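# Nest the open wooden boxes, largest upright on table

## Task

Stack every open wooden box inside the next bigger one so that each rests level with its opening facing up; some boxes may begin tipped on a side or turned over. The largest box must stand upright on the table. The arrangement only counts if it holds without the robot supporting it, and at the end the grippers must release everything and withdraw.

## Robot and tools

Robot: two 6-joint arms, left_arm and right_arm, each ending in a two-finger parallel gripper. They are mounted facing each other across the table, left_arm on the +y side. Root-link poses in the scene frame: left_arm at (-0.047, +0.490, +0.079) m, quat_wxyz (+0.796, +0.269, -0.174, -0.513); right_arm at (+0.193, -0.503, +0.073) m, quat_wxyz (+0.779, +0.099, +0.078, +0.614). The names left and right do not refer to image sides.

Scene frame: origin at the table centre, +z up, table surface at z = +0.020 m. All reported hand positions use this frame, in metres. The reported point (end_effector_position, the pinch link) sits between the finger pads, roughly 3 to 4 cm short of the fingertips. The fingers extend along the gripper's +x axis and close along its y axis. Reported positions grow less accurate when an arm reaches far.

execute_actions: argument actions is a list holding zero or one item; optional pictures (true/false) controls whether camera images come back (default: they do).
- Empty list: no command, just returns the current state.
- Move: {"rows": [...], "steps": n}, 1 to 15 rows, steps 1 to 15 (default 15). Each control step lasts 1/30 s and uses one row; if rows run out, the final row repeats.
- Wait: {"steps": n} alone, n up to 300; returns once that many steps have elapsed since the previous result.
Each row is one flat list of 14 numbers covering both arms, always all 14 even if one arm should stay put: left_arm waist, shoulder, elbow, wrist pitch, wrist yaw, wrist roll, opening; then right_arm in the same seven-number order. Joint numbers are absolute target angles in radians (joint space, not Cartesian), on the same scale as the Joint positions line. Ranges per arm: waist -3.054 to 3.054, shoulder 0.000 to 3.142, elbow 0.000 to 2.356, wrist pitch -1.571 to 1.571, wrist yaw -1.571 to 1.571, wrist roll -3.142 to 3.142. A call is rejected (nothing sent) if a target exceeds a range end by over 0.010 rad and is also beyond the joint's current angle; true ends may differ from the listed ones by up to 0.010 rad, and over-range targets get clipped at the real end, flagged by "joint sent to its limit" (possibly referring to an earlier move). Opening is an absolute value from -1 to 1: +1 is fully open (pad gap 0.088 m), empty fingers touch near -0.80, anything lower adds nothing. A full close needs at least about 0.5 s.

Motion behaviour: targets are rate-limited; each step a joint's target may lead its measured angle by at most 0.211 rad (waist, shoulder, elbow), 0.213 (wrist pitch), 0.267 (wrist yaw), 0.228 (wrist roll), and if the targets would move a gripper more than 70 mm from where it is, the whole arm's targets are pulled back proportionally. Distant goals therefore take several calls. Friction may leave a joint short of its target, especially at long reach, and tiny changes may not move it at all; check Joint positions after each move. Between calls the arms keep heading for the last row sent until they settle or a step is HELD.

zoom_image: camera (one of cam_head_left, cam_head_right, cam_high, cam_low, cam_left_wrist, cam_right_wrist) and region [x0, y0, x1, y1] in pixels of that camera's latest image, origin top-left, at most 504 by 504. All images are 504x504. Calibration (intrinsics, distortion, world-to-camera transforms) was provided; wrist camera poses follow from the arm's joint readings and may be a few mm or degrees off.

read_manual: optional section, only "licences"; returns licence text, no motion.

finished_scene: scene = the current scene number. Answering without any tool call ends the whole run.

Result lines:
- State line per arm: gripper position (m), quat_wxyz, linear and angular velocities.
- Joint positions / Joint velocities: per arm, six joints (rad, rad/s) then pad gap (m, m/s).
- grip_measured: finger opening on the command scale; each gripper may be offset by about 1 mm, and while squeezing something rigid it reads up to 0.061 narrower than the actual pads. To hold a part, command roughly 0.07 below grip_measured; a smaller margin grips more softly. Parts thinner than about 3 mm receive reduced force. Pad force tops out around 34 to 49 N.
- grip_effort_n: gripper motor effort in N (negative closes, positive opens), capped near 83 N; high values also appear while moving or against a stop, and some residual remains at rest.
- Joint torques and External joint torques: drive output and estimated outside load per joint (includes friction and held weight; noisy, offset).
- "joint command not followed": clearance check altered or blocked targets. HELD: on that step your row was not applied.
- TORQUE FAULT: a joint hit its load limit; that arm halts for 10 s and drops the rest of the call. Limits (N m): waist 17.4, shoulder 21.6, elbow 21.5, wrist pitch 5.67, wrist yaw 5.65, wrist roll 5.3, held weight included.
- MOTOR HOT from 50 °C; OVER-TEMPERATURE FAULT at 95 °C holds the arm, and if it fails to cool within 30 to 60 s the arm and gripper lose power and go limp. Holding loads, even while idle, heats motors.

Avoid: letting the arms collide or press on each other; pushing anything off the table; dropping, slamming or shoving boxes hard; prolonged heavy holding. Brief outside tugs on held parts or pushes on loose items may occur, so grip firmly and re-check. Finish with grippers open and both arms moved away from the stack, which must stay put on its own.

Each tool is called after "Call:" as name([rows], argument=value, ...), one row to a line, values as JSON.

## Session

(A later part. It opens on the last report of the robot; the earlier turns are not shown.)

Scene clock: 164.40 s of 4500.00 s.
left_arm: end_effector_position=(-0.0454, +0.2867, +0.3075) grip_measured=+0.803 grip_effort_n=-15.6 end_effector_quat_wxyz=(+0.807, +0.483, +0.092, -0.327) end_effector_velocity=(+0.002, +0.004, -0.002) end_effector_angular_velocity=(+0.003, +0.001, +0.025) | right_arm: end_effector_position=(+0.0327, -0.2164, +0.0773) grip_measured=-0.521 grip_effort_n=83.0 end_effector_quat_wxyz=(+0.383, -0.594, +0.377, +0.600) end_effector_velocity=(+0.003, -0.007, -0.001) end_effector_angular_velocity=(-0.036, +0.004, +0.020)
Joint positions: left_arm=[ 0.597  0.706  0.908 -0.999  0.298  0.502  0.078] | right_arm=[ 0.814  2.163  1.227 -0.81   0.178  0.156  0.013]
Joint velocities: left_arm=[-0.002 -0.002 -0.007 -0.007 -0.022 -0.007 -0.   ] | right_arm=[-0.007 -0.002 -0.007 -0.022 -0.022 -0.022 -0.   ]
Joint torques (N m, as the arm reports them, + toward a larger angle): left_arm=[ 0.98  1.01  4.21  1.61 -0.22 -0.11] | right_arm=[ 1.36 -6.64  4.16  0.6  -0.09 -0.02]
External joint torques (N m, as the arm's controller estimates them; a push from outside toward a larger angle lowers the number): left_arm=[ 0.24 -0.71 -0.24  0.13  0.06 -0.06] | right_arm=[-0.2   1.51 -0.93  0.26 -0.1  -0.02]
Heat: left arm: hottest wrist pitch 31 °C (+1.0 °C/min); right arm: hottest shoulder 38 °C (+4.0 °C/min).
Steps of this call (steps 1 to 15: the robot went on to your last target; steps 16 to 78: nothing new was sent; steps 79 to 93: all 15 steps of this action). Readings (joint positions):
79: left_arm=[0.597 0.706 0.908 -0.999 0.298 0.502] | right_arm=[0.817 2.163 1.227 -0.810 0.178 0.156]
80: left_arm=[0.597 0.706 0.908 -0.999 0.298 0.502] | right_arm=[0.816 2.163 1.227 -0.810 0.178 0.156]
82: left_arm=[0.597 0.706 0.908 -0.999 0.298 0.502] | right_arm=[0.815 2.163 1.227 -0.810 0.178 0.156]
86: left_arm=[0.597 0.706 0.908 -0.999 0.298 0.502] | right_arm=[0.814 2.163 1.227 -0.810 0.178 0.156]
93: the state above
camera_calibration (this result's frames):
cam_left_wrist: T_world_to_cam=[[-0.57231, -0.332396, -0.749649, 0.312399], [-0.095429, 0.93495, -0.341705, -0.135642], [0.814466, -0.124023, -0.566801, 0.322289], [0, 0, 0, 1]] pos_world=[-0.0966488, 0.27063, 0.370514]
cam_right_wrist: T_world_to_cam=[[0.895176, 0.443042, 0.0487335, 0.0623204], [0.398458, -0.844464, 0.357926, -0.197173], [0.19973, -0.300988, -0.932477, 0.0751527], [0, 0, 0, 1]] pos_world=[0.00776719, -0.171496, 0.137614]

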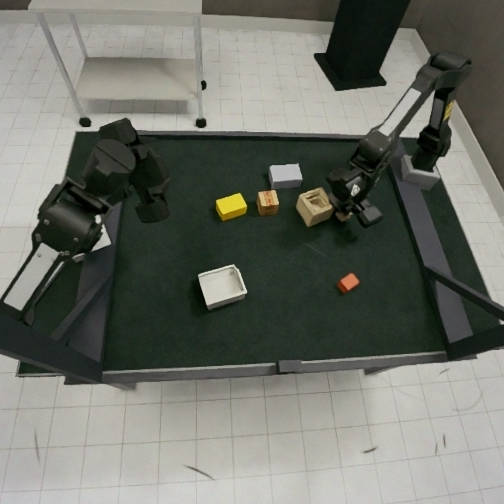

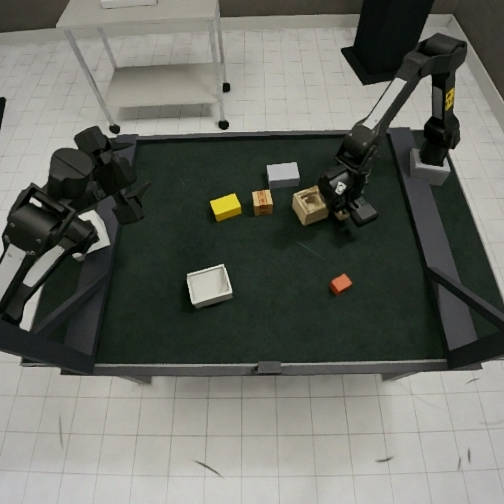

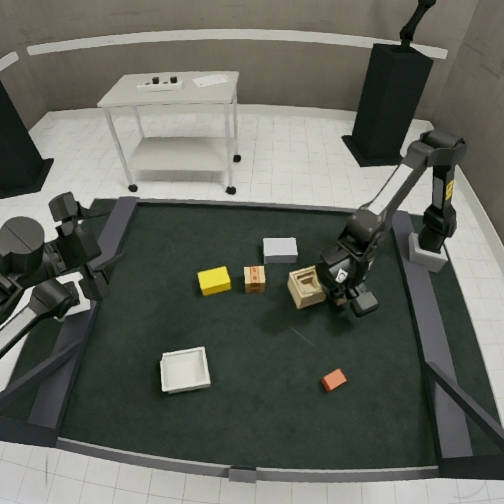

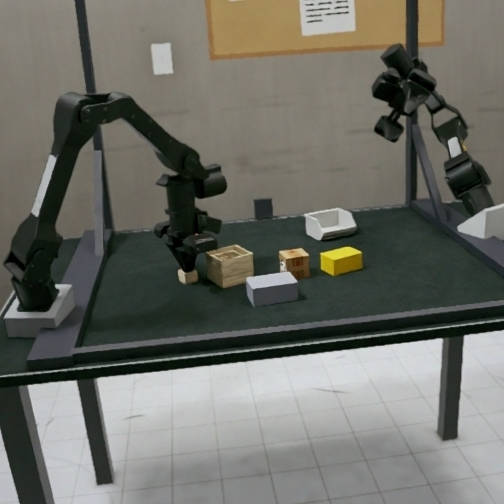

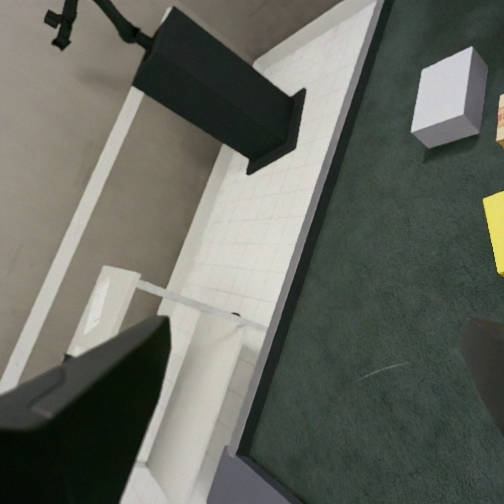

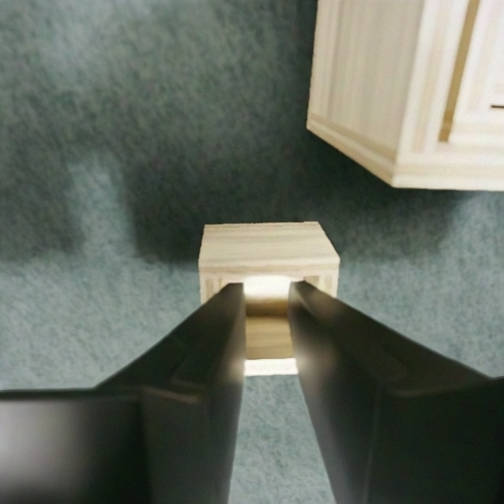

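Call:
execute_actions([
  {"rows":[[0.6,0.7,0.9,-1.0,0.3,0.5,0.8,0.812,2.17,1.24,-0.83,0.175,0.155,-0.45],[0.6,0.7,0.9,-1.0,0.3,0.5,0.8,0.812,2.16,1.25,-0.85,0.175,0.155,-0.45],[0.6,0.7,0.9,-1.0,0.3,0.5,0.8,0.812,2.15,1.26,-0.87,0.175,0.155,-0.45],[0.6,0.7,0.9,-1.0,0.3,0.5,0.8,0.812,2.14,1.27,-0.89,0.175,0.155,-0.45],[0.6,0.7,0.9,-1.0,0.3,0.5,0.8,0.812,2.13,1.28,-0.91,0.175,0.155,-0.45],[0.6,0.7,0.9,-1.0,0.3,0.5,0.8,0.812,2.12,1.29,-0.93,0.175,0.155,-0.45],[0.6,0.7,0.9,-1.0,0.3,0.5,0.8,0.812,2.11,1.3,-0.95,0.175,0.155,-0.45],[0.6,0.7,0.9,-1.0,0.3,0.5,0.8,0.812,2.1,1.31,-0.97,0.175,0.155,-0.45],[0.6,0.7,0.9,-1.0,0.3,0.5,0.8,0.812,2.09,1.32,-0.99,0.175,0.155,-0.45],[0.6,0.7,0.9,-1.0,0.3,0.5,0.8,0.812,2.08,1.33,-1.01,0.175,0.155,-0.45],[0.6,0.7,0.9,-1.0,0.3,0.5,0.8,0.812,2.07,1.35,-1.03,0.175,0.155,-0.45],[0.6,0.7,0.9,-1.0,0.3,0.5,0.8,0.812,2.055,1.38,-1.06,0.175,0.155,-0.45],[0.6,0.7,0.9,-1.0,0.3,0.5,0.8,0.812,2.04,1.41,-1.09,0.175,0.155,-0.45],[0.6,0.7,0.9,-1.0,0.3,0.5,0.8,0.812,2.03,1.44,-1.12,0.175,0.155,-0.45],[0.6,0.7,0.9,-1.0,0.3,0.5,0.8,0.812,2.02,1.47,-1.15,0.175,0.155,-0.45]],"steps":15},
])

Call:
execute_actions([
  {"rows":[[0.6,0.7,0.9,-1.0,0.3,0.5,0.8,0.81,2.02,1.5,-1.18,0.175,0.15,-0.45],[0.6,0.7,0.9,-1.0,0.3,0.5,0.8,0.81,2.025,1.53,-1.2,0.176,0.145,-0.45],[0.6,0.7,0.9,-1.0,0.3,0.5,0.8,0.805,2.03,1.56,-1.23,0.177,0.14,-0.45],[0.6,0.7,0.9,-1.0,0.3,0.5,0.8,0.8,2.04,1.59,-1.25,0.178,0.135,-0.45],[0.6,0.7,0.9,-1.0,0.3,0.5,0.8,0.79,2.055,1.62,-1.27,0.179,0.13,-0.45],[0.6,0.7,0.9,-1.0,0.3,0.5,0.8,0.78,2.075,1.65,-1.28,0.18,0.125,-0.45],[0.6,0.7,0.9,-1.0,0.3,0.5,0.8,0.77,2.095,1.68,-1.29,0.181,0.12,-0.45],[0.6,0.7,0.9,-1.0,0.3,0.5,0.8,0.76,2.12,1.71,-1.3,0.182,0.115,-0.45],[0.6,0.7,0.9,-1.0,0.3,0.5,0.8,0.75,2.145,1.74,-1.3,0.183,0.11,-0.45],[0.6,0.7,0.9,-1.0,0.3,0.5,0.8,0.74,2.17,1.77,-1.3,0.184,0.105,-0.45],[0.6,0.7,0.9,-1.0,0.3,0.5,0.8,0.73,2.2,1.8,-1.3,0.185,0.1,-0.45],[0.6,0.7,0.9,-1.0,0.3,0.5,0.8,0.72,2.23,1.83,-1.3,0.186,0.095,-0.45],[0.6,0.7,0.9,-1.0,0.3,0.5,0.8,0.71,2.26,1.855,-1.3,0.187,0.09,-0.45],[0.6,0.7,0.9,-1.0,0.3,0.5,0.8,0.7,2.29,1.875,-1.29,0.188,0.08,-0.45],[0.6,0.7,0.9,-1.0,0.3,0.5,0.8,0.693,2.32,1.89,-1.28,0.188,0.07,-0.45]],"steps":15},
], pictures=false)

Call:
execute_actions([
  {"rows":[[0.6,0.7,0.9,-1.0,0.3,0.5,0.8,0.693,2.333,1.88,-1.28,0.188,0.07,-0.45]],"steps":15},
])

Scene clock: 167.73 s of 4500.00 s.
left_arm: end_effector_position=(-0.0454, +0.2867, +0.3075) grip_measured=+0.803 grip_effort_n=-15.6 end_effector_quat_wxyz=(+0.807, +0.483, +0.092, -0.327) end_effector_velocity=(-0.000, +0.002, -0.001) end_effector_angular_velocity=(-0.005, +0.000, +0.012) | right_arm: end_effector_position=(+0.0437, -0.2113, +0.1455) grip_measured=-0.521 grip_effort_n=83.0 end_effector_quat_wxyz=(+0.380, -0.598, +0.377, +0.596) end_effector_velocity=(+0.008, +0.082, +0.301) end_effector_angular_velocity=(+0.276, +0.196, -0.054)
Joint positions: left_arm=[ 0.597  0.706  0.908 -0.999  0.298  0.502  0.078] | right_arm=[ 0.814  2.067  1.389 -1.079  0.178  0.156  0.013]
Joint velocities: left_arm=[ 0.002 -0.007 -0.002 -0.007 -0.007 -0.007  0.   ] | right_arm=[-0.002 -0.33   0.813 -0.799 -0.007 -0.007 -0.   ]
Joint torques (N m, as the arm reports them, + toward a larger angle): left_arm=[ 0.99  1.05  4.23  1.62 -0.23 -0.1 ] | right_arm=[  1.73 -10.82   7.11   0.31  -0.07  -0.08]
External joint torques (N m, as the arm's controller estimates them; a push from outside toward a larger angle lowers the number): left_arm=[ 0.25 -0.58 -0.32  0.12  0.05 -0.06] | right_arm=[ 0.06 -2.23  1.07 -0.07 -0.08 -0.08]
Heat: left arm: hottest wrist pitch 31 °C (+1.0 °C/min); right arm: hottest shoulder 38 °C (+3.0 °C/min).
Steps of this call (steps 1 to 15: the robot went on to your last target; steps 16 to 85: nothing new was sent; steps 86 to 100: all 15 steps of this action). Readings (joint positions):
86: left_arm=[0.597 0.706 0.908 -0.999 0.298 0.502] | right_arm=[0.814 2.163 1.227 -0.810 0.178 0.156]
87: left_arm=[0.597 0.706 0.908 -0.999 0.298 0.502] | right_arm=[0.814 2.163 1.229 -0.818 0.178 0.156]
89: left_arm=[0.597 0.706 0.908 -0.999 0.298 0.502] | right_arm=[0.814 2.163 1.240 -0.849 0.178 0.156]
93: left_arm=[0.597 0.706 0.908 -0.999 0.298 0.502] | right_arm=[0.814 2.143 1.273 -0.921 0.178 0.156]
100: the state above
camera_calibration (this result's frames):
cam_left_wrist: T_world_to_cam=[[-0.57231, -0.332396, -0.749649, 0.312399], [-0.095429, 0.93495, -0.341705, -0.135642], [0.814466, -0.124023, -0.566801, 0.322289], [0, 0, 0, 1]] pos_world=[-0.0966488, 0.27063, 0.370514]
cam_right_wrist: T_world_to_cam=[[0.894026, 0.445195, 0.0501938, 0.0472276], [0.397847, -0.84043, 0.36796, -0.222214], [0.205998, -0.308996, -0.928486, 0.135468], [0, 0, 0, 1]] pos_world=[0.0182784, -0.165922, 0.205176]

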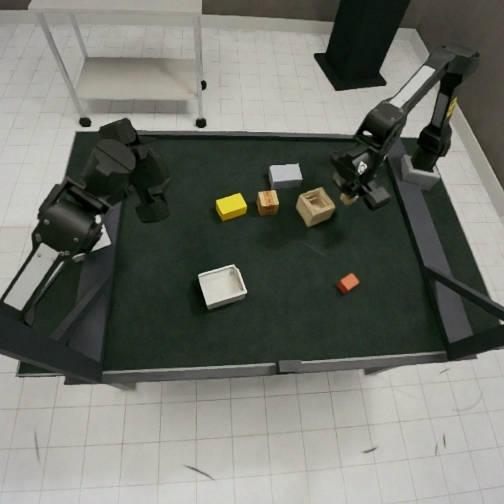

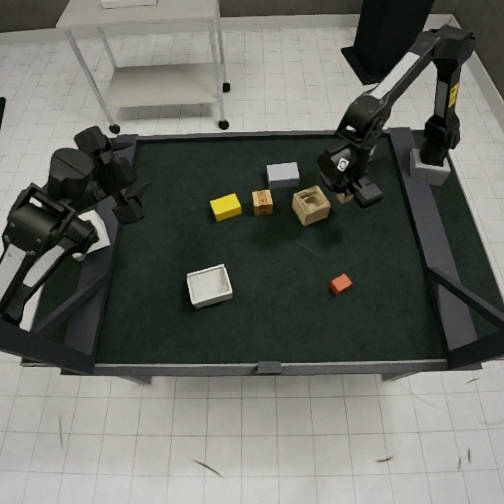

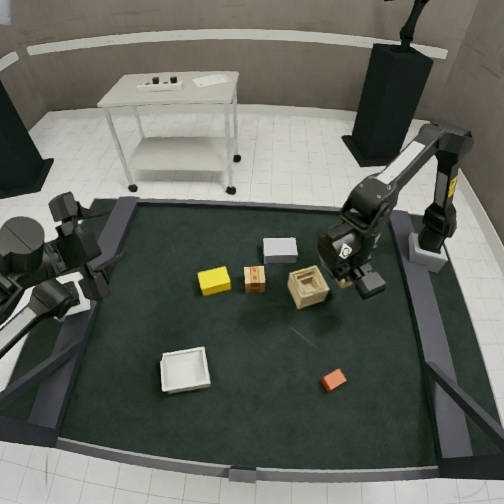

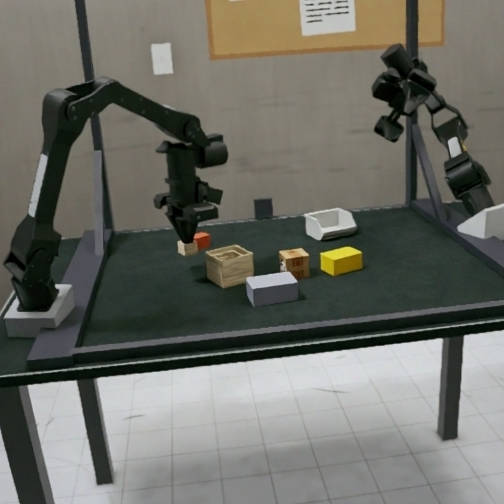

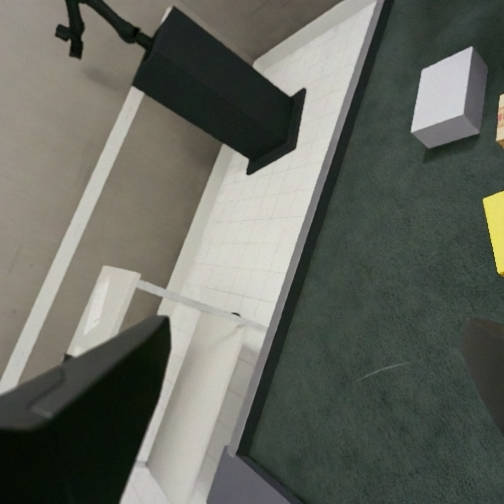

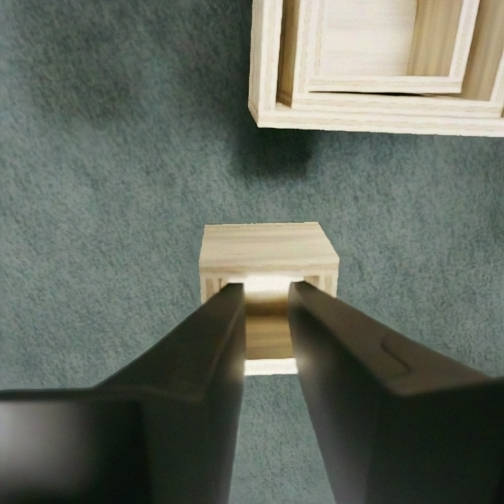

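Scene clock: 168.23 s of 4500.00 s.
left_arm: end_effector_position=(-0.0454, +0.2867, +0.3075) grip_measured=+0.803 grip_effort_n=-15.6 end_effector_quat_wxyz=(+0.807, +0.483, +0.092, -0.327) end_effector_velocity=(-0.001, +0.001, -0.002) end_effector_angular_velocity=(-0.005, +0.013, +0.003) | right_arm: end_effector_position=(+0.0514, -0.1364, +0.1943) grip_measured=-0.521 grip_effort_n=83.0 end_effector_quat_wxyz=(+0.399, -0.569, +0.384, +0.607) end_effector_velocity=(-0.000, +0.186, -0.190) end_effector_angular_velocity=(-0.199, -0.093, -0.014)
Joint positions: left_arm=[ 0.597  0.706  0.908 -0.999  0.298  0.502  0.078] | right_arm=[ 0.719  2.223  1.834 -1.292  0.184  0.094  0.013]
Joint velocities: left_arm=[ 0.002 -0.002 -0.002 -0.007  0.007 -0.007 -0.   ] | right_arm=[-0.295  0.882  0.647  0.066  0.022 -0.242  0.   ]
Joint torques (N m, as the arm reports them, + toward a larger angle): left_arm=[ 0.98  1.04  4.22  1.61 -0.22 -0.09] | right_arm=[ 1.85 -7.07  5.91  0.67  0.12 -0.18]
External joint torques (N m, as the arm's controller estimates them; a push from outside toward a larger angle lowers the number): left_arm=[ 0.25 -0.65 -0.29  0.11  0.05 -0.05] | right_arm=[-0.36  1.37  0.74  0.26  0.15 -0.18]
Heat: left arm: hottest wrist pitch 31 °C (+1.0 °C/min); right arm: hottest shoulder 38 °C (+3.0 °C/min).
Steps of this call (steps 1 to 15: all 15 steps of this action). Readings (joint positions):
1: left_arm=[0.597 0.706 0.908 -0.999 0.298 0.502] | right_arm=[0.814 2.057 1.418 -1.107 0.178 0.156]
2: left_arm=[0.597 0.706 0.908 -0.999 0.298 0.502] | right_arm=[0.814 2.048 1.449 -1.135 0.178 0.155]
4: left_arm=[0.597 0.706 0.908 -0.999 0.298 0.502] | right_arm=[0.812 2.039 1.512 -1.185 0.178 0.149]
8: left_arm=[0.597 0.706 0.908 -0.999 0.298 0.502] | right_arm=[0.791 2.055 1.632 -1.265 0.178 0.131]
15: the state above

Scene clock: 168.73 s of 4500.00 s.
left_arm: end_effector_position=(-0.0454, +0.2867, +0.3075) grip_measured=+0.803 grip_effort_n=-15.6 end_effector_quat_wxyz=(+0.807, +0.483, +0.092, -0.327) end_effector_velocity=(-0.001, +0.000, -0.002) end_effector_angular_velocity=(-0.003, +0.014, -0.001) | right_arm: end_effector_position=(+0.0512, -0.1238, +0.1643) grip_measured=-0.521 grip_effort_n=83.0 end_effector_quat_wxyz=(+0.390, -0.585, +0.393, +0.592) end_effector_velocity=(+0.002, -0.005, +0.000) end_effector_angular_velocity=(-0.023, -0.003, +0.009)
Joint positions: left_arm=[ 0.597  0.706  0.908 -0.999  0.298  0.502  0.078] | right_arm=[ 0.692  2.321  1.874 -1.281  0.186  0.075  0.013]
Joint velocities: left_arm=[-0.002 -0.002 -0.002 -0.007  0.007 -0.007  0.   ] | right_arm=[-0.002 -0.002 -0.002 -0.022 -0.007 -0.007 -0.   ]
Joint torques (N m, as the arm reports them, + toward a larger angle): left_arm=[ 0.98  1.05  4.22  1.62 -0.22 -0.11] | right_arm=[ 2.45 -9.05  6.06  0.59  0.12 -0.15]
External joint torques (N m, as the arm's controller estimates them; a push from outside toward a larger angle lowers the number): left_arm=[ 0.24 -0.62 -0.29  0.13  0.05 -0.07] | right_arm=[ 0.18  0.98  0.28  0.25  0.14 -0.15]
Heat: left arm: hottest wrist pitch 31 °C (+1.0 °C/min); right arm: hottest shoulder 38 °C (+3.0 °C/min).
Steps of this call (steps 1 to 15: all 15 steps of this action). Readings (joint positions):
1: left_arm=[0.597 0.706 0.908 -0.999 0.298 0.502] | right_arm=[0.710 2.251 1.852 -1.286 0.185 0.087]
2: left_arm=[0.597 0.706 0.908 -0.999 0.298 0.502] | right_arm=[0.702 2.273 1.861 -1.281 0.186 0.083]
4: left_arm=[0.597 0.706 0.908 -0.999 0.298 0.502] | right_arm=[0.693 2.304 1.864 -1.281 0.186 0.078]
8: left_arm=[0.597 0.706 0.908 -0.999 0.298 0.502] | right_arm=[0.692 2.321 1.865 -1.281 0.186 0.075]
15: the state above
camera_calibration (this result's frames):
cam_left_wrist: T_world_to_cam=[[-0.57231, -0.332396, -0.749649, 0.312399], [-0.095429, 0.93495, -0.341705, -0.135642], [0.814466, -0.124023, -0.566801, 0.322289], [0, 0, 0, 1]] pos_world=[-0.0966488, 0.27063, 0.370514]
cam_right_wrist: T_world_to_cam=[[0.912591, 0.407224, 0.036686, -0.00288837], [0.367333, -0.855973, 0.363837, -0.158319], [0.179565, -0.318559, -0.93074, 0.17903], [0, 0, 0, 1]] pos_world=[0.0286438, -0.0773085, 0.224339]

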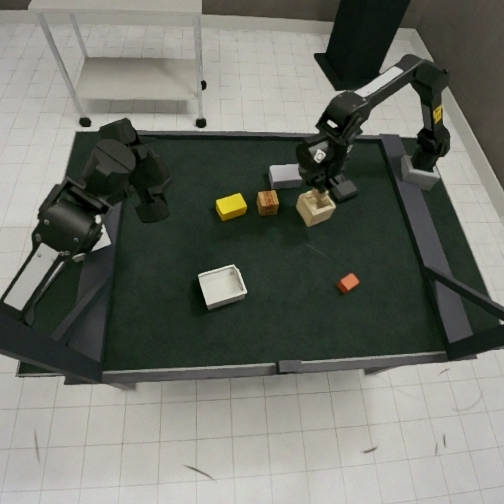

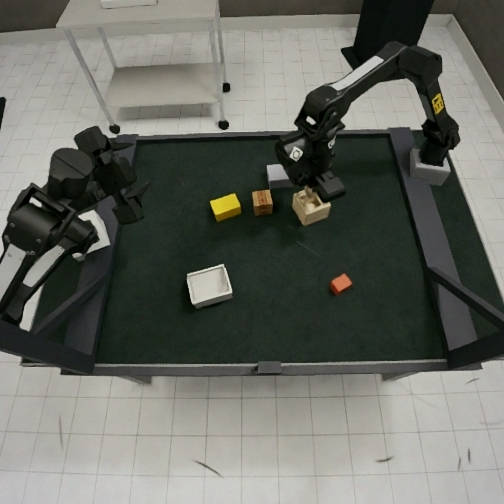

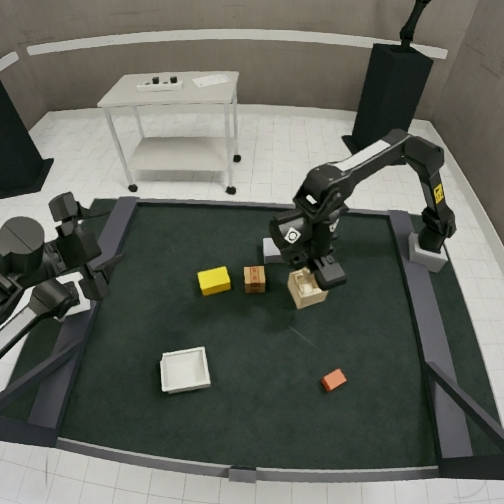

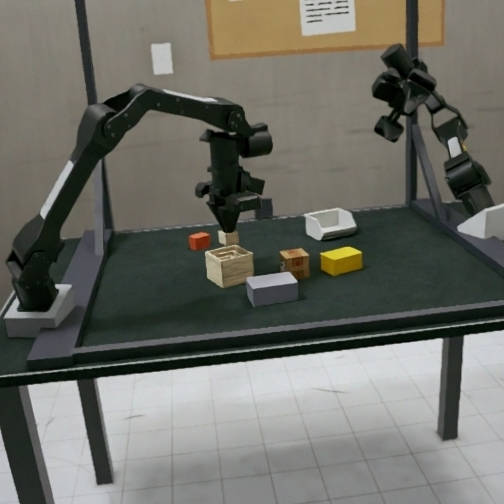

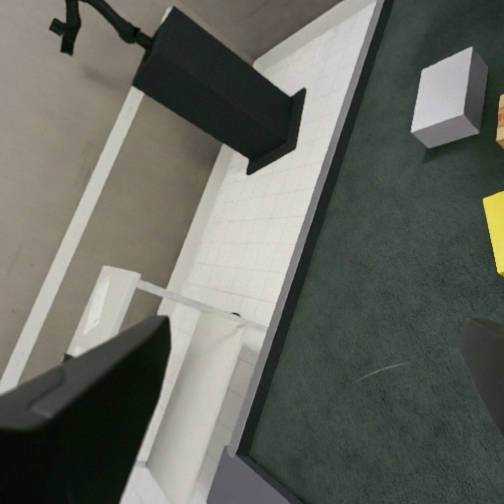

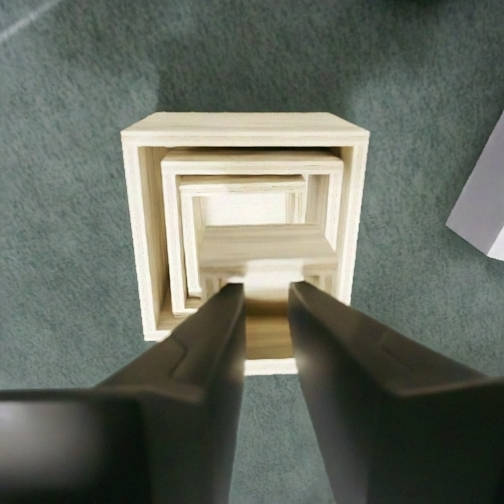

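Call:
execute_actions([
  {"rows":[[0.6,0.7,0.9,-1.0,0.3,0.5,0.8,0.697,2.337,1.86,-1.265,0.188,0.07,-0.45],[0.6,0.7,0.9,-1.0,0.3,0.5,0.8,0.697,2.341,1.85,-1.25,0.188,0.07,-0.45],[0.6,0.7,0.9,-1.0,0.3,0.5,0.8,0.697,2.345,1.84,-1.24,0.188,0.07,-0.45],[0.6,0.7,0.9,-1.0,0.3,0.5,0.8,0.697,2.349,1.83,-1.225,0.188,0.07,-0.45],[0.6,0.7,0.9,-1.0,0.3,0.5,0.8,0.697,2.353,1.82,-1.21,0.188,0.07,-0.45],[0.6,0.7,0.9,-1.0,0.3,0.5,0.8,0.697,2.356,1.81,-1.2,0.188,0.07,-0.45],[0.6,0.7,0.9,-1.0,0.3,0.5,0.8,0.697,2.356,1.8,-1.19,0.188,0.07,-0.45]],"steps":15},
])

Call:
zoom_image(camera="cam_right_wrist", region=[100,80,400,380])

Call:
zoom_image(camera="cam_low", region=[180,200,280,300])

Scene clock: 170.47 s of 4500.00 s.
left_arm: end_effector_position=(-0.0454, +0.2867, +0.3075) grip_measured=+0.803 grip_effort_n=-15.6 end_effector_quat_wxyz=(+0.807, +0.483, +0.092, -0.327) end_effector_velocity=(+0.002, +0.003, -0.001) end_effector_angular_velocity=(+0.013, -0.010, +0.016) | right_arm: end_effector_position=(+0.0441, -0.1236, +0.1407) grip_measured=-0.521 grip_effort_n=83.0 end_effector_quat_wxyz=(+0.390, -0.585, +0.391, +0.594) end_effector_velocity=(-0.002, +0.004, +0.000) end_effector_angular_velocity=(+0.015, +0.017, +0.001)
Joint positions: left_arm=[ 0.597  0.706  0.908 -0.999  0.298  0.502  0.078] | right_arm=[ 0.696  2.342  1.809 -1.193  0.186  0.074  0.013]
Joint velocities: left_arm=[-0.002 -0.002 -0.002 -0.007 -0.022  0.007 -0.   ] | right_arm=[-0.002 -0.002 -0.002  0.022 -0.007 -0.007 -0.   ]
Joint torques (N m, as the arm reports them, + toward a larger angle): left_arm=[ 0.97  1.04  4.23  1.61 -0.23 -0.1 ] | right_arm=[ 2.36 -9.2   5.    0.61  0.06 -0.15]
External joint torques (N m, as the arm's controller estimates them; a push from outside toward a larger angle lowers the number): left_arm=[ 0.24 -0.66 -0.28  0.11  0.05 -0.06] | right_arm=[ 0.17  0.84 -0.72  0.27  0.07 -0.15]
Heat: left arm: hottest wrist pitch 31 °C (+1.0 °C/min); right arm: hottest shoulder 38 °C (+2.0 °C/min).
Steps of this call (steps 1 to 15: the robot went on to your last target; steps 16 to 37: nothing new was sent; steps 38 to 52: all 15 steps of this action). Readings (joint positions):
38: left_arm=[0.597 0.706 0.908 -0.999 0.298 0.502] | right_arm=[0.692 2.321 1.874 -1.280 0.186 0.074]
39: left_arm=[0.597 0.706 0.908 -0.999 0.298 0.502] | right_arm=[0.692 2.321 1.872 -1.274 0.186 0.074]
41: left_arm=[0.597 0.706 0.908 -0.999 0.298 0.502] | right_arm=[0.694 2.321 1.864 -1.253 0.186 0.074]
45: left_arm=[0.597 0.706 0.908 -0.999 0.298 0.502] | right_arm=[0.696 2.330 1.830 -1.209 0.186 0.074]
52: the state above
camera_calibration (this result's frames):
cam_left_wrist: T_world_to_cam=[[-0.57231, -0.332396, -0.749649, 0.312399], [-0.095429, 0.93495, -0.341705, -0.135642], [0.814466, -0.124023, -0.566801, 0.322289], [0, 0, 0, 1]] pos_world=[-0.0966488, 0.27063, 0.370514]
cam_right_wrist: T_world_to_cam=[[0.911209, 0.410269, 0.0371123, 0.0047886], [0.37073, -0.85599, 0.360334, -0.146598], [0.179601, -0.314581, -0.932085, 0.159046], [0, 0, 0, 1]] pos_world=[0.0214201, -0.0774183, 0.20089]

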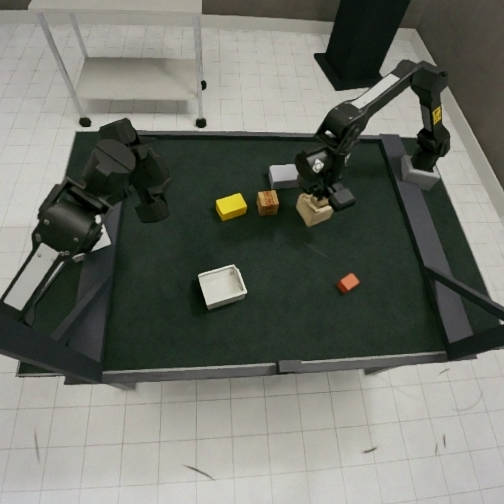

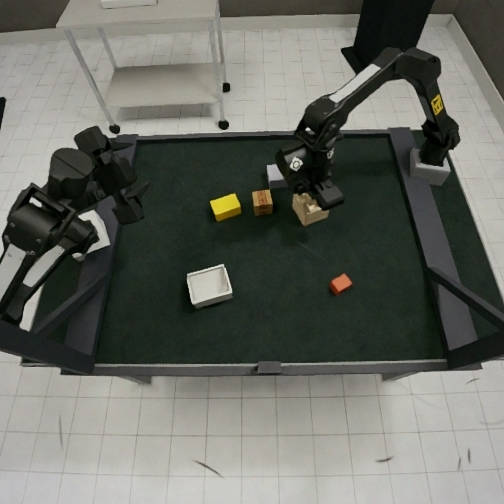

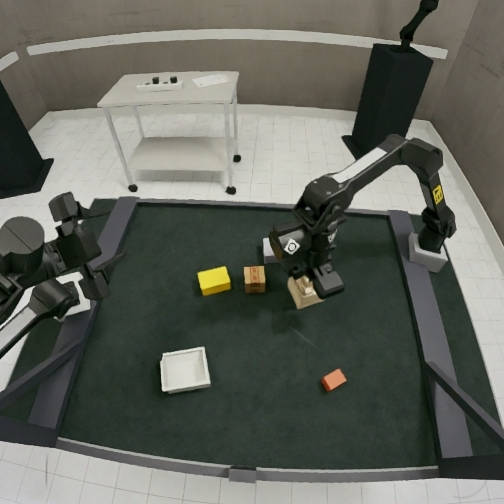

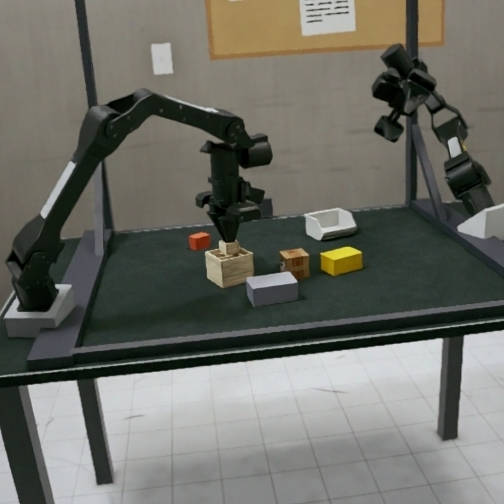

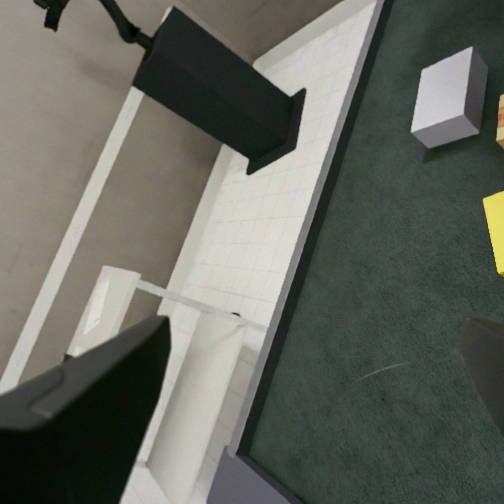

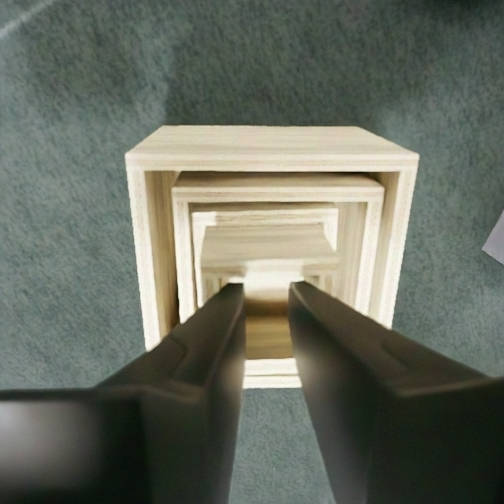

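Region (100, 80, 400, 380) of cam_right_wrist's 504x504 image, scaled by 1.680, with more detail than that image has.

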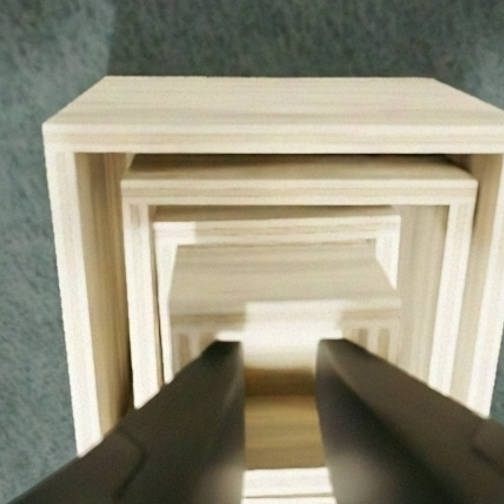

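Region (180, 200, 280, 300) of cam_low's 504x504 image, scaled by 5.040, with more detail than that image has.

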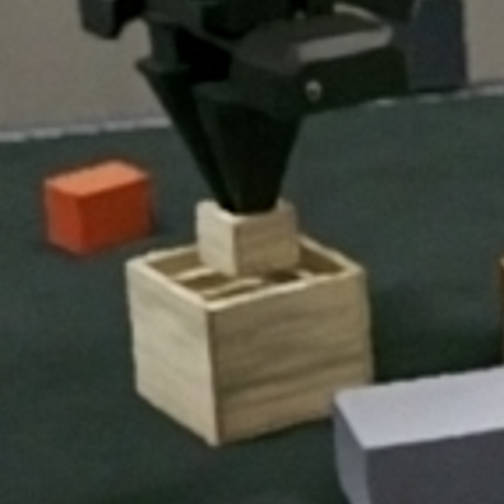

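Call:
execute_actions([
  {"rows":[[0.6,0.7,0.9,-1.0,0.3,0.5,0.8,0.692,2.356,1.79,-1.18,0.188,0.07,-0.45],[0.6,0.7,0.9,-1.0,0.3,0.5,0.8,0.69,2.356,1.78,-1.17,0.188,0.07,-0.45],[0.6,0.7,0.9,-1.0,0.3,0.5,0.8,0.688,2.356,1.77,-1.155,0.188,0.07,-0.45],[0.6,0.7,0.9,-1.0,0.3,0.5,0.8,0.686,2.356,1.76,-1.145,0.188,0.07,-0.45]],"steps":15},
])

Call:
zoom_image(camera="cam_right_wrist", region=[100,80,400,380])

Scene clock: 172.57 s of 4500.00 s.
left_arm: end_effector_position=(-0.0454, +0.2867, +0.3075) grip_measured=+0.803 grip_effort_n=-15.6 end_effector_quat_wxyz=(+0.807, +0.483, +0.092, -0.327) end_effector_velocity=(-0.001, +0.001, -0.000) end_effector_angular_velocity=(-0.002, +0.001, +0.009) | right_arm: end_effector_position=(+0.0451, -0.1234, +0.1304) grip_measured=-0.521 grip_effort_n=83.0 end_effector_quat_wxyz=(+0.392, -0.582, +0.393, +0.594) end_effector_velocity=(+0.001, -0.003, -0.001) end_effector_angular_velocity=(-0.014, +0.001, +0.007)
Joint positions: left_arm=[ 0.597  0.706  0.908 -0.999  0.298  0.502  0.078] | right_arm=[ 0.688  2.342  1.77  -1.147  0.186  0.074  0.013]
Joint velocities: left_arm=[-0.002 -0.002  0.002 -0.007 -0.007 -0.007 -0.   ] | right_arm=[-0.002 -0.002 -0.007 -0.007 -0.007 -0.007 -0.   ]
Joint torques (N m, as the arm reports them, + toward a larger angle): left_arm=[ 0.96  1.05  4.2   1.62 -0.22 -0.1 ] | right_arm=[ 2.   -8.86  4.48  0.66  0.12 -0.11]
External joint torques (N m, as the arm's controller estimates them; a push from outside toward a larger angle lowers the number): left_arm=[ 0.22 -0.63 -0.34  0.11  0.06 -0.06] | right_arm=[-0.25  1.21 -1.25  0.3   0.13 -0.11]
Heat: left arm: hottest wrist pitch 31 °C (+1.0 °C/min); right arm: hottest shoulder 39 °C (+2.0 °C/min).
Steps of this call (steps 1 to 15: the robot went on to your last target; steps 16 to 48: nothing new was sent; steps 49 to 63: all 15 steps of this action). Readings (joint positions):
49: left_arm=[0.597 0.706 0.908 -0.999 0.298 0.502] | right_arm=[0.696 2.342 1.808 -1.191 0.186 0.074]
50: left_arm=[0.597 0.706 0.908 -0.999 0.298 0.502] | right_arm=[0.696 2.342 1.805 -1.186 0.186 0.074]
52: left_arm=[0.597 0.706 0.908 -0.999 0.298 0.502] | right_arm=[0.694 2.342 1.793 -1.169 0.186 0.074]
56: left_arm=[0.597 0.706 0.908 -0.999 0.298 0.502] | right_arm=[0.690 2.342 1.772 -1.153 0.186 0.074]
63: the state above
camera_calibration (this result's frames):
cam_left_wrist: T_world_to_cam=[[-0.57231, -0.332396, -0.749649, 0.312399], [-0.095429, 0.93495, -0.341705, -0.135642], [0.814466, -0.124023, -0.566801, 0.322289], [0, 0, 0, 1]] pos_world=[-0.0966488, 0.27063, 0.370514]
cam_right_wrist: T_world_to_cam=[[0.914655, 0.402657, 0.035681, 0.00323431], [0.364826, -0.860279, 0.356119, -0.142796], [0.174089, -0.312709, -0.933759, 0.150063], [0, 0, 0, 1]] pos_world=[0.0230131, -0.0772207, 0.190859]

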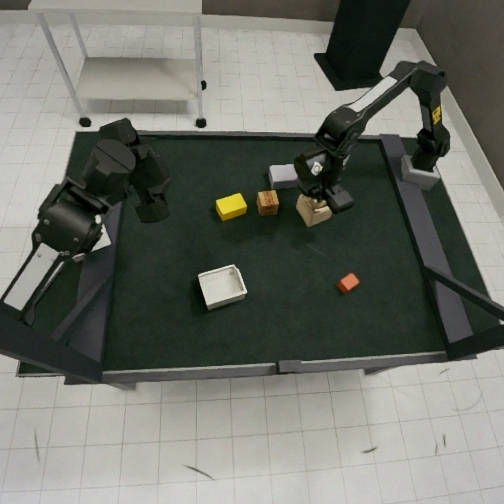

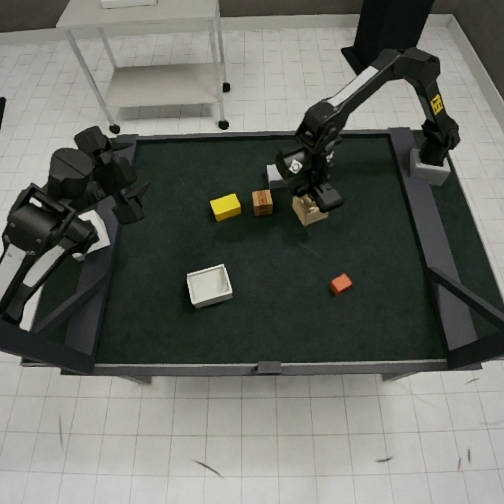

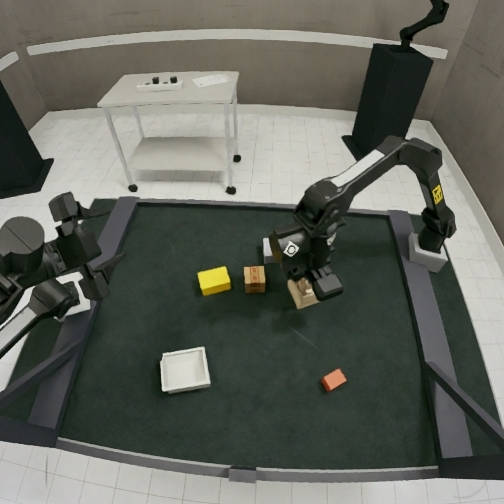

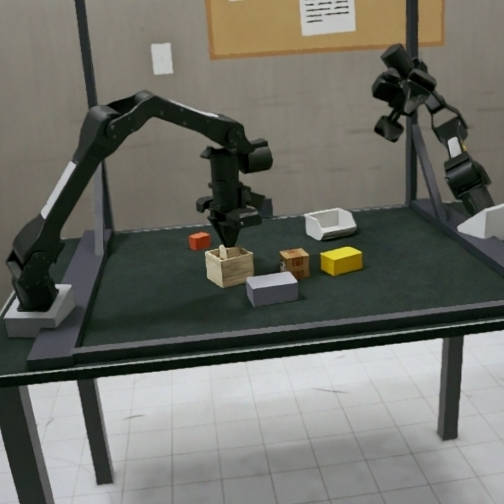

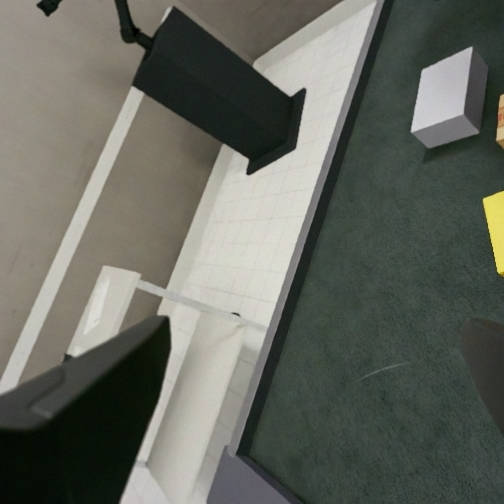

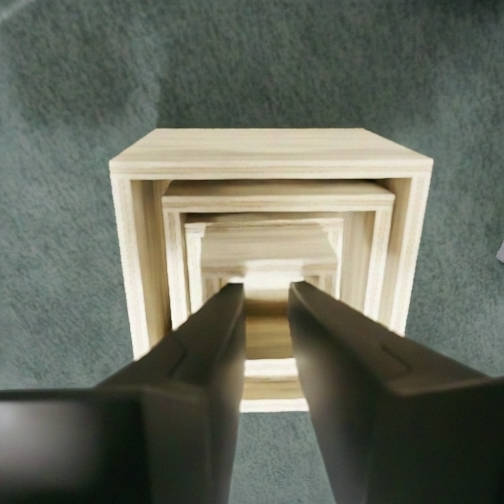

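Region (100, 80, 400, 380) of cam_right_wrist's 504x504 image, scaled by 1.680, with more detail than that image has.

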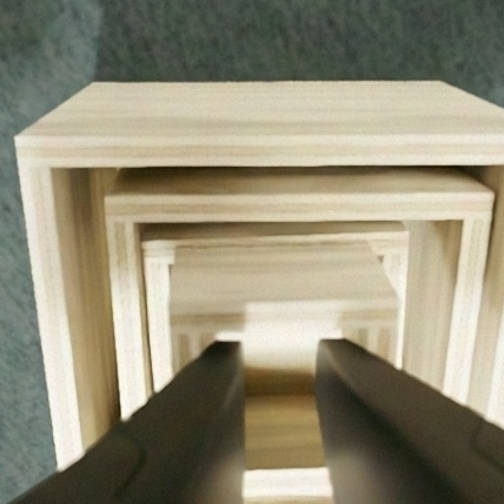

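Call:
execute_actions([
  {"rows":[[0.6,0.7,0.9,-1.0,0.3,0.5,0.8,0.686,2.357,1.75,-1.135,0.188,0.07,-0.45],[0.6,0.7,0.9,-1.0,0.3,0.5,0.8,0.685,2.358,1.74,-1.125,0.188,0.07,-0.45],[0.6,0.7,0.9,-1.0,0.3,0.5,0.8,0.684,2.359,1.73,-1.11,0.188,0.07,-0.45],[0.6,0.7,0.9,-1.0,0.3,0.5,0.8,0.683,2.36,1.72,-1.1,0.188,0.07,-0.45]],"steps":15},
])

Call:
zoom_image(camera="cam_right_wrist", region=[100,80,400,380])

Scene clock: 173.73 s of 4500.00 s.
left_arm: end_effector_position=(-0.0454, +0.2867, +0.3075) grip_measured=+0.803 grip_effort_n=-15.6 end_effector_quat_wxyz=(+0.807, +0.483, +0.092, -0.327) end_effector_velocity=(+0.000, +0.004, -0.002) end_effector_angular_velocity=(+0.005, +0.004, +0.028) | right_arm: end_effector_position=(+0.0434, -0.1227, +0.1229) grip_measured=-0.521 grip_effort_n=83.0 end_effector_quat_wxyz=(+0.396, -0.578, +0.391, +0.597) end_effector_velocity=(+0.001, -0.002, +0.000) end_effector_angular_velocity=(-0.010, +0.003, +0.007)
Joint positions: left_arm=[ 0.597  0.706  0.908 -0.999  0.298  0.502  0.078] | right_arm=[ 0.688  2.342  1.739 -1.103  0.188  0.074  0.013]
Joint velocities: left_arm=[-0.002 -0.002  0.002 -0.022 -0.022 -0.007 -0.   ] | right_arm=[-0.002 -0.002 -0.002 -0.007 -0.007 -0.007 -0.   ]
Joint torques (N m, as the arm reports them, + toward a larger angle): left_arm=[ 0.96  1.04  4.19  1.61 -0.23 -0.1 ] | right_arm=[ 1.64 -8.48  3.77  0.74  0.05 -0.14]
External joint torques (N m, as the arm's controller estimates them; a push from outside toward a larger angle lowers the number): left_arm=[ 0.22 -0.65 -0.33  0.11  0.05 -0.06] | right_arm=[-0.62  1.57 -1.89  0.37  0.07 -0.14]
Heat: left arm: hottest wrist pitch 31 °C (+1.0 °C/min); right arm: hottest shoulder 39 °C (+2.0 °C/min).
Steps of this call (steps 1 to 15: the robot went on to your last target; steps 16 to 20: nothing new was sent; steps 21 to 35: all 15 steps of this action). Readings (joint positions):
21: left_arm=[0.597 0.706 0.908 -0.999 0.298 0.502] | right_arm=[0.688 2.342 1.769 -1.145 0.186 0.074]
22: left_arm=[0.597 0.706 0.908 -0.999 0.298 0.502] | right_arm=[0.688 2.342 1.766 -1.141 0.186 0.074]
24: left_arm=[0.597 0.706 0.908 -0.999 0.298 0.502] | right_arm=[0.688 2.342 1.754 -1.124 0.186 0.074]
28: left_arm=[0.597 0.706 0.908 -0.999 0.298 0.502] | right_arm=[0.688 2.342 1.740 -1.106 0.187 0.074]
35: the state above
camera_calibration (this result's frames):
cam_left_wrist: T_world_to_cam=[[-0.57231, -0.332396, -0.749649, 0.312399], [-0.095429, 0.93495, -0.341705, -0.135642], [0.814466, -0.124023, -0.566801, 0.322289], [0, 0, 0, 1]] pos_world=[-0.0966488, 0.27063, 0.370514]
cam_right_wrist: T_world_to_cam=[[0.915828, 0.399875, 0.0368664, 0.00424336], [0.364041, -0.865483, 0.344112, -0.138054], [0.169509, -0.301727, -0.938204, 0.145602], [0, 0, 0, 1]] pos_world=[0.0216904, -0.0772485, 0.183954]

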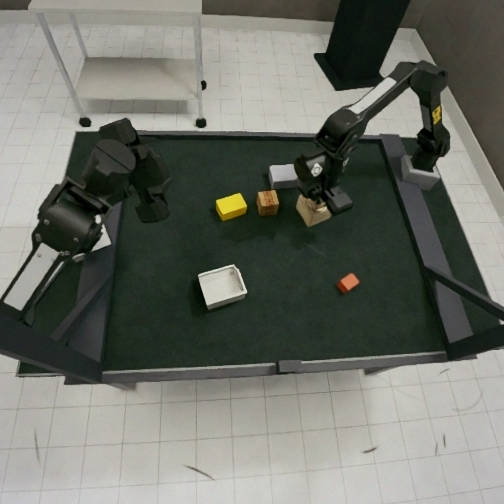

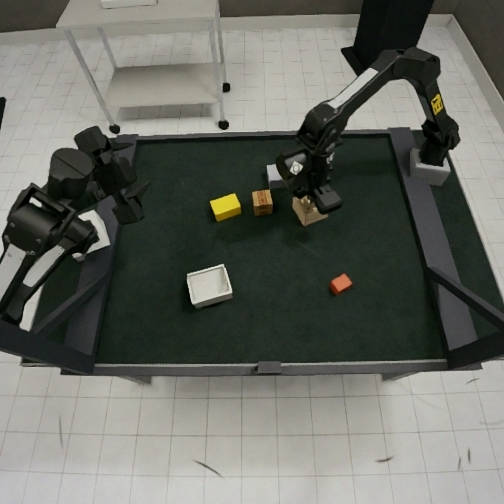

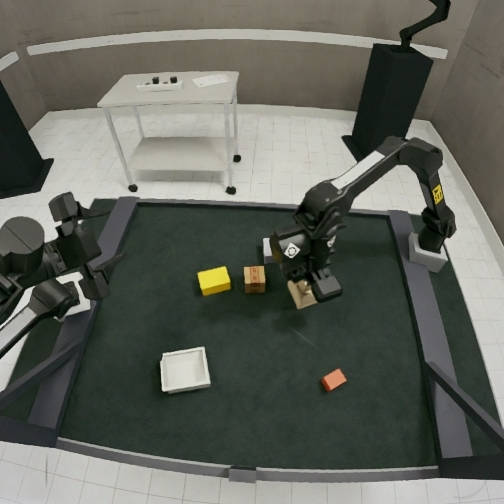

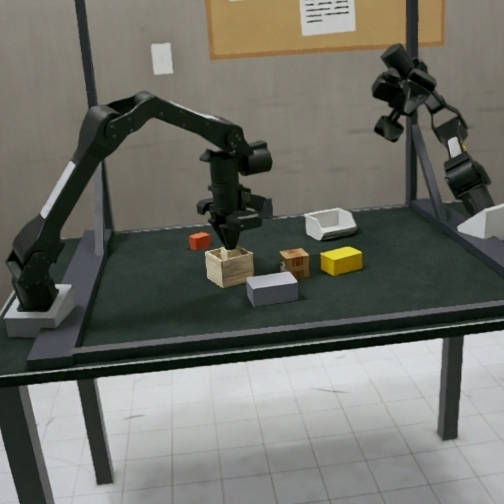

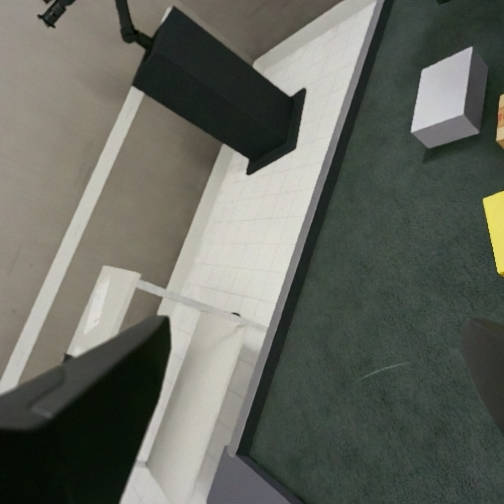

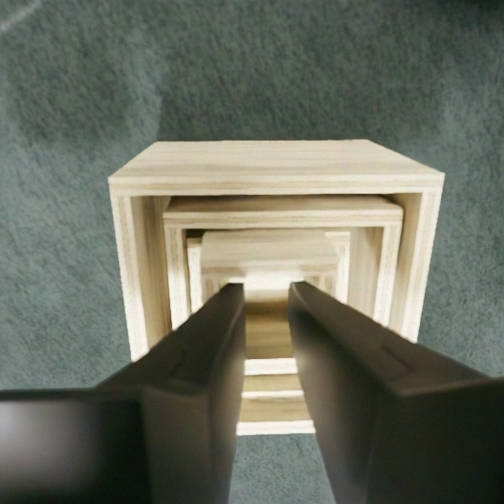

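Region (100, 80, 400, 380) of cam_right_wrist's 504x504 image, scaled by 1.680, with more detail than that image has.

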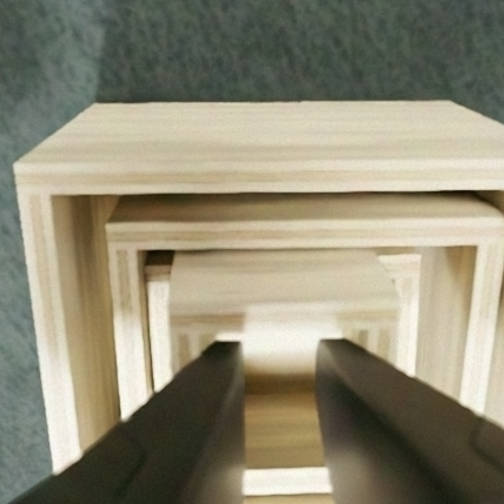

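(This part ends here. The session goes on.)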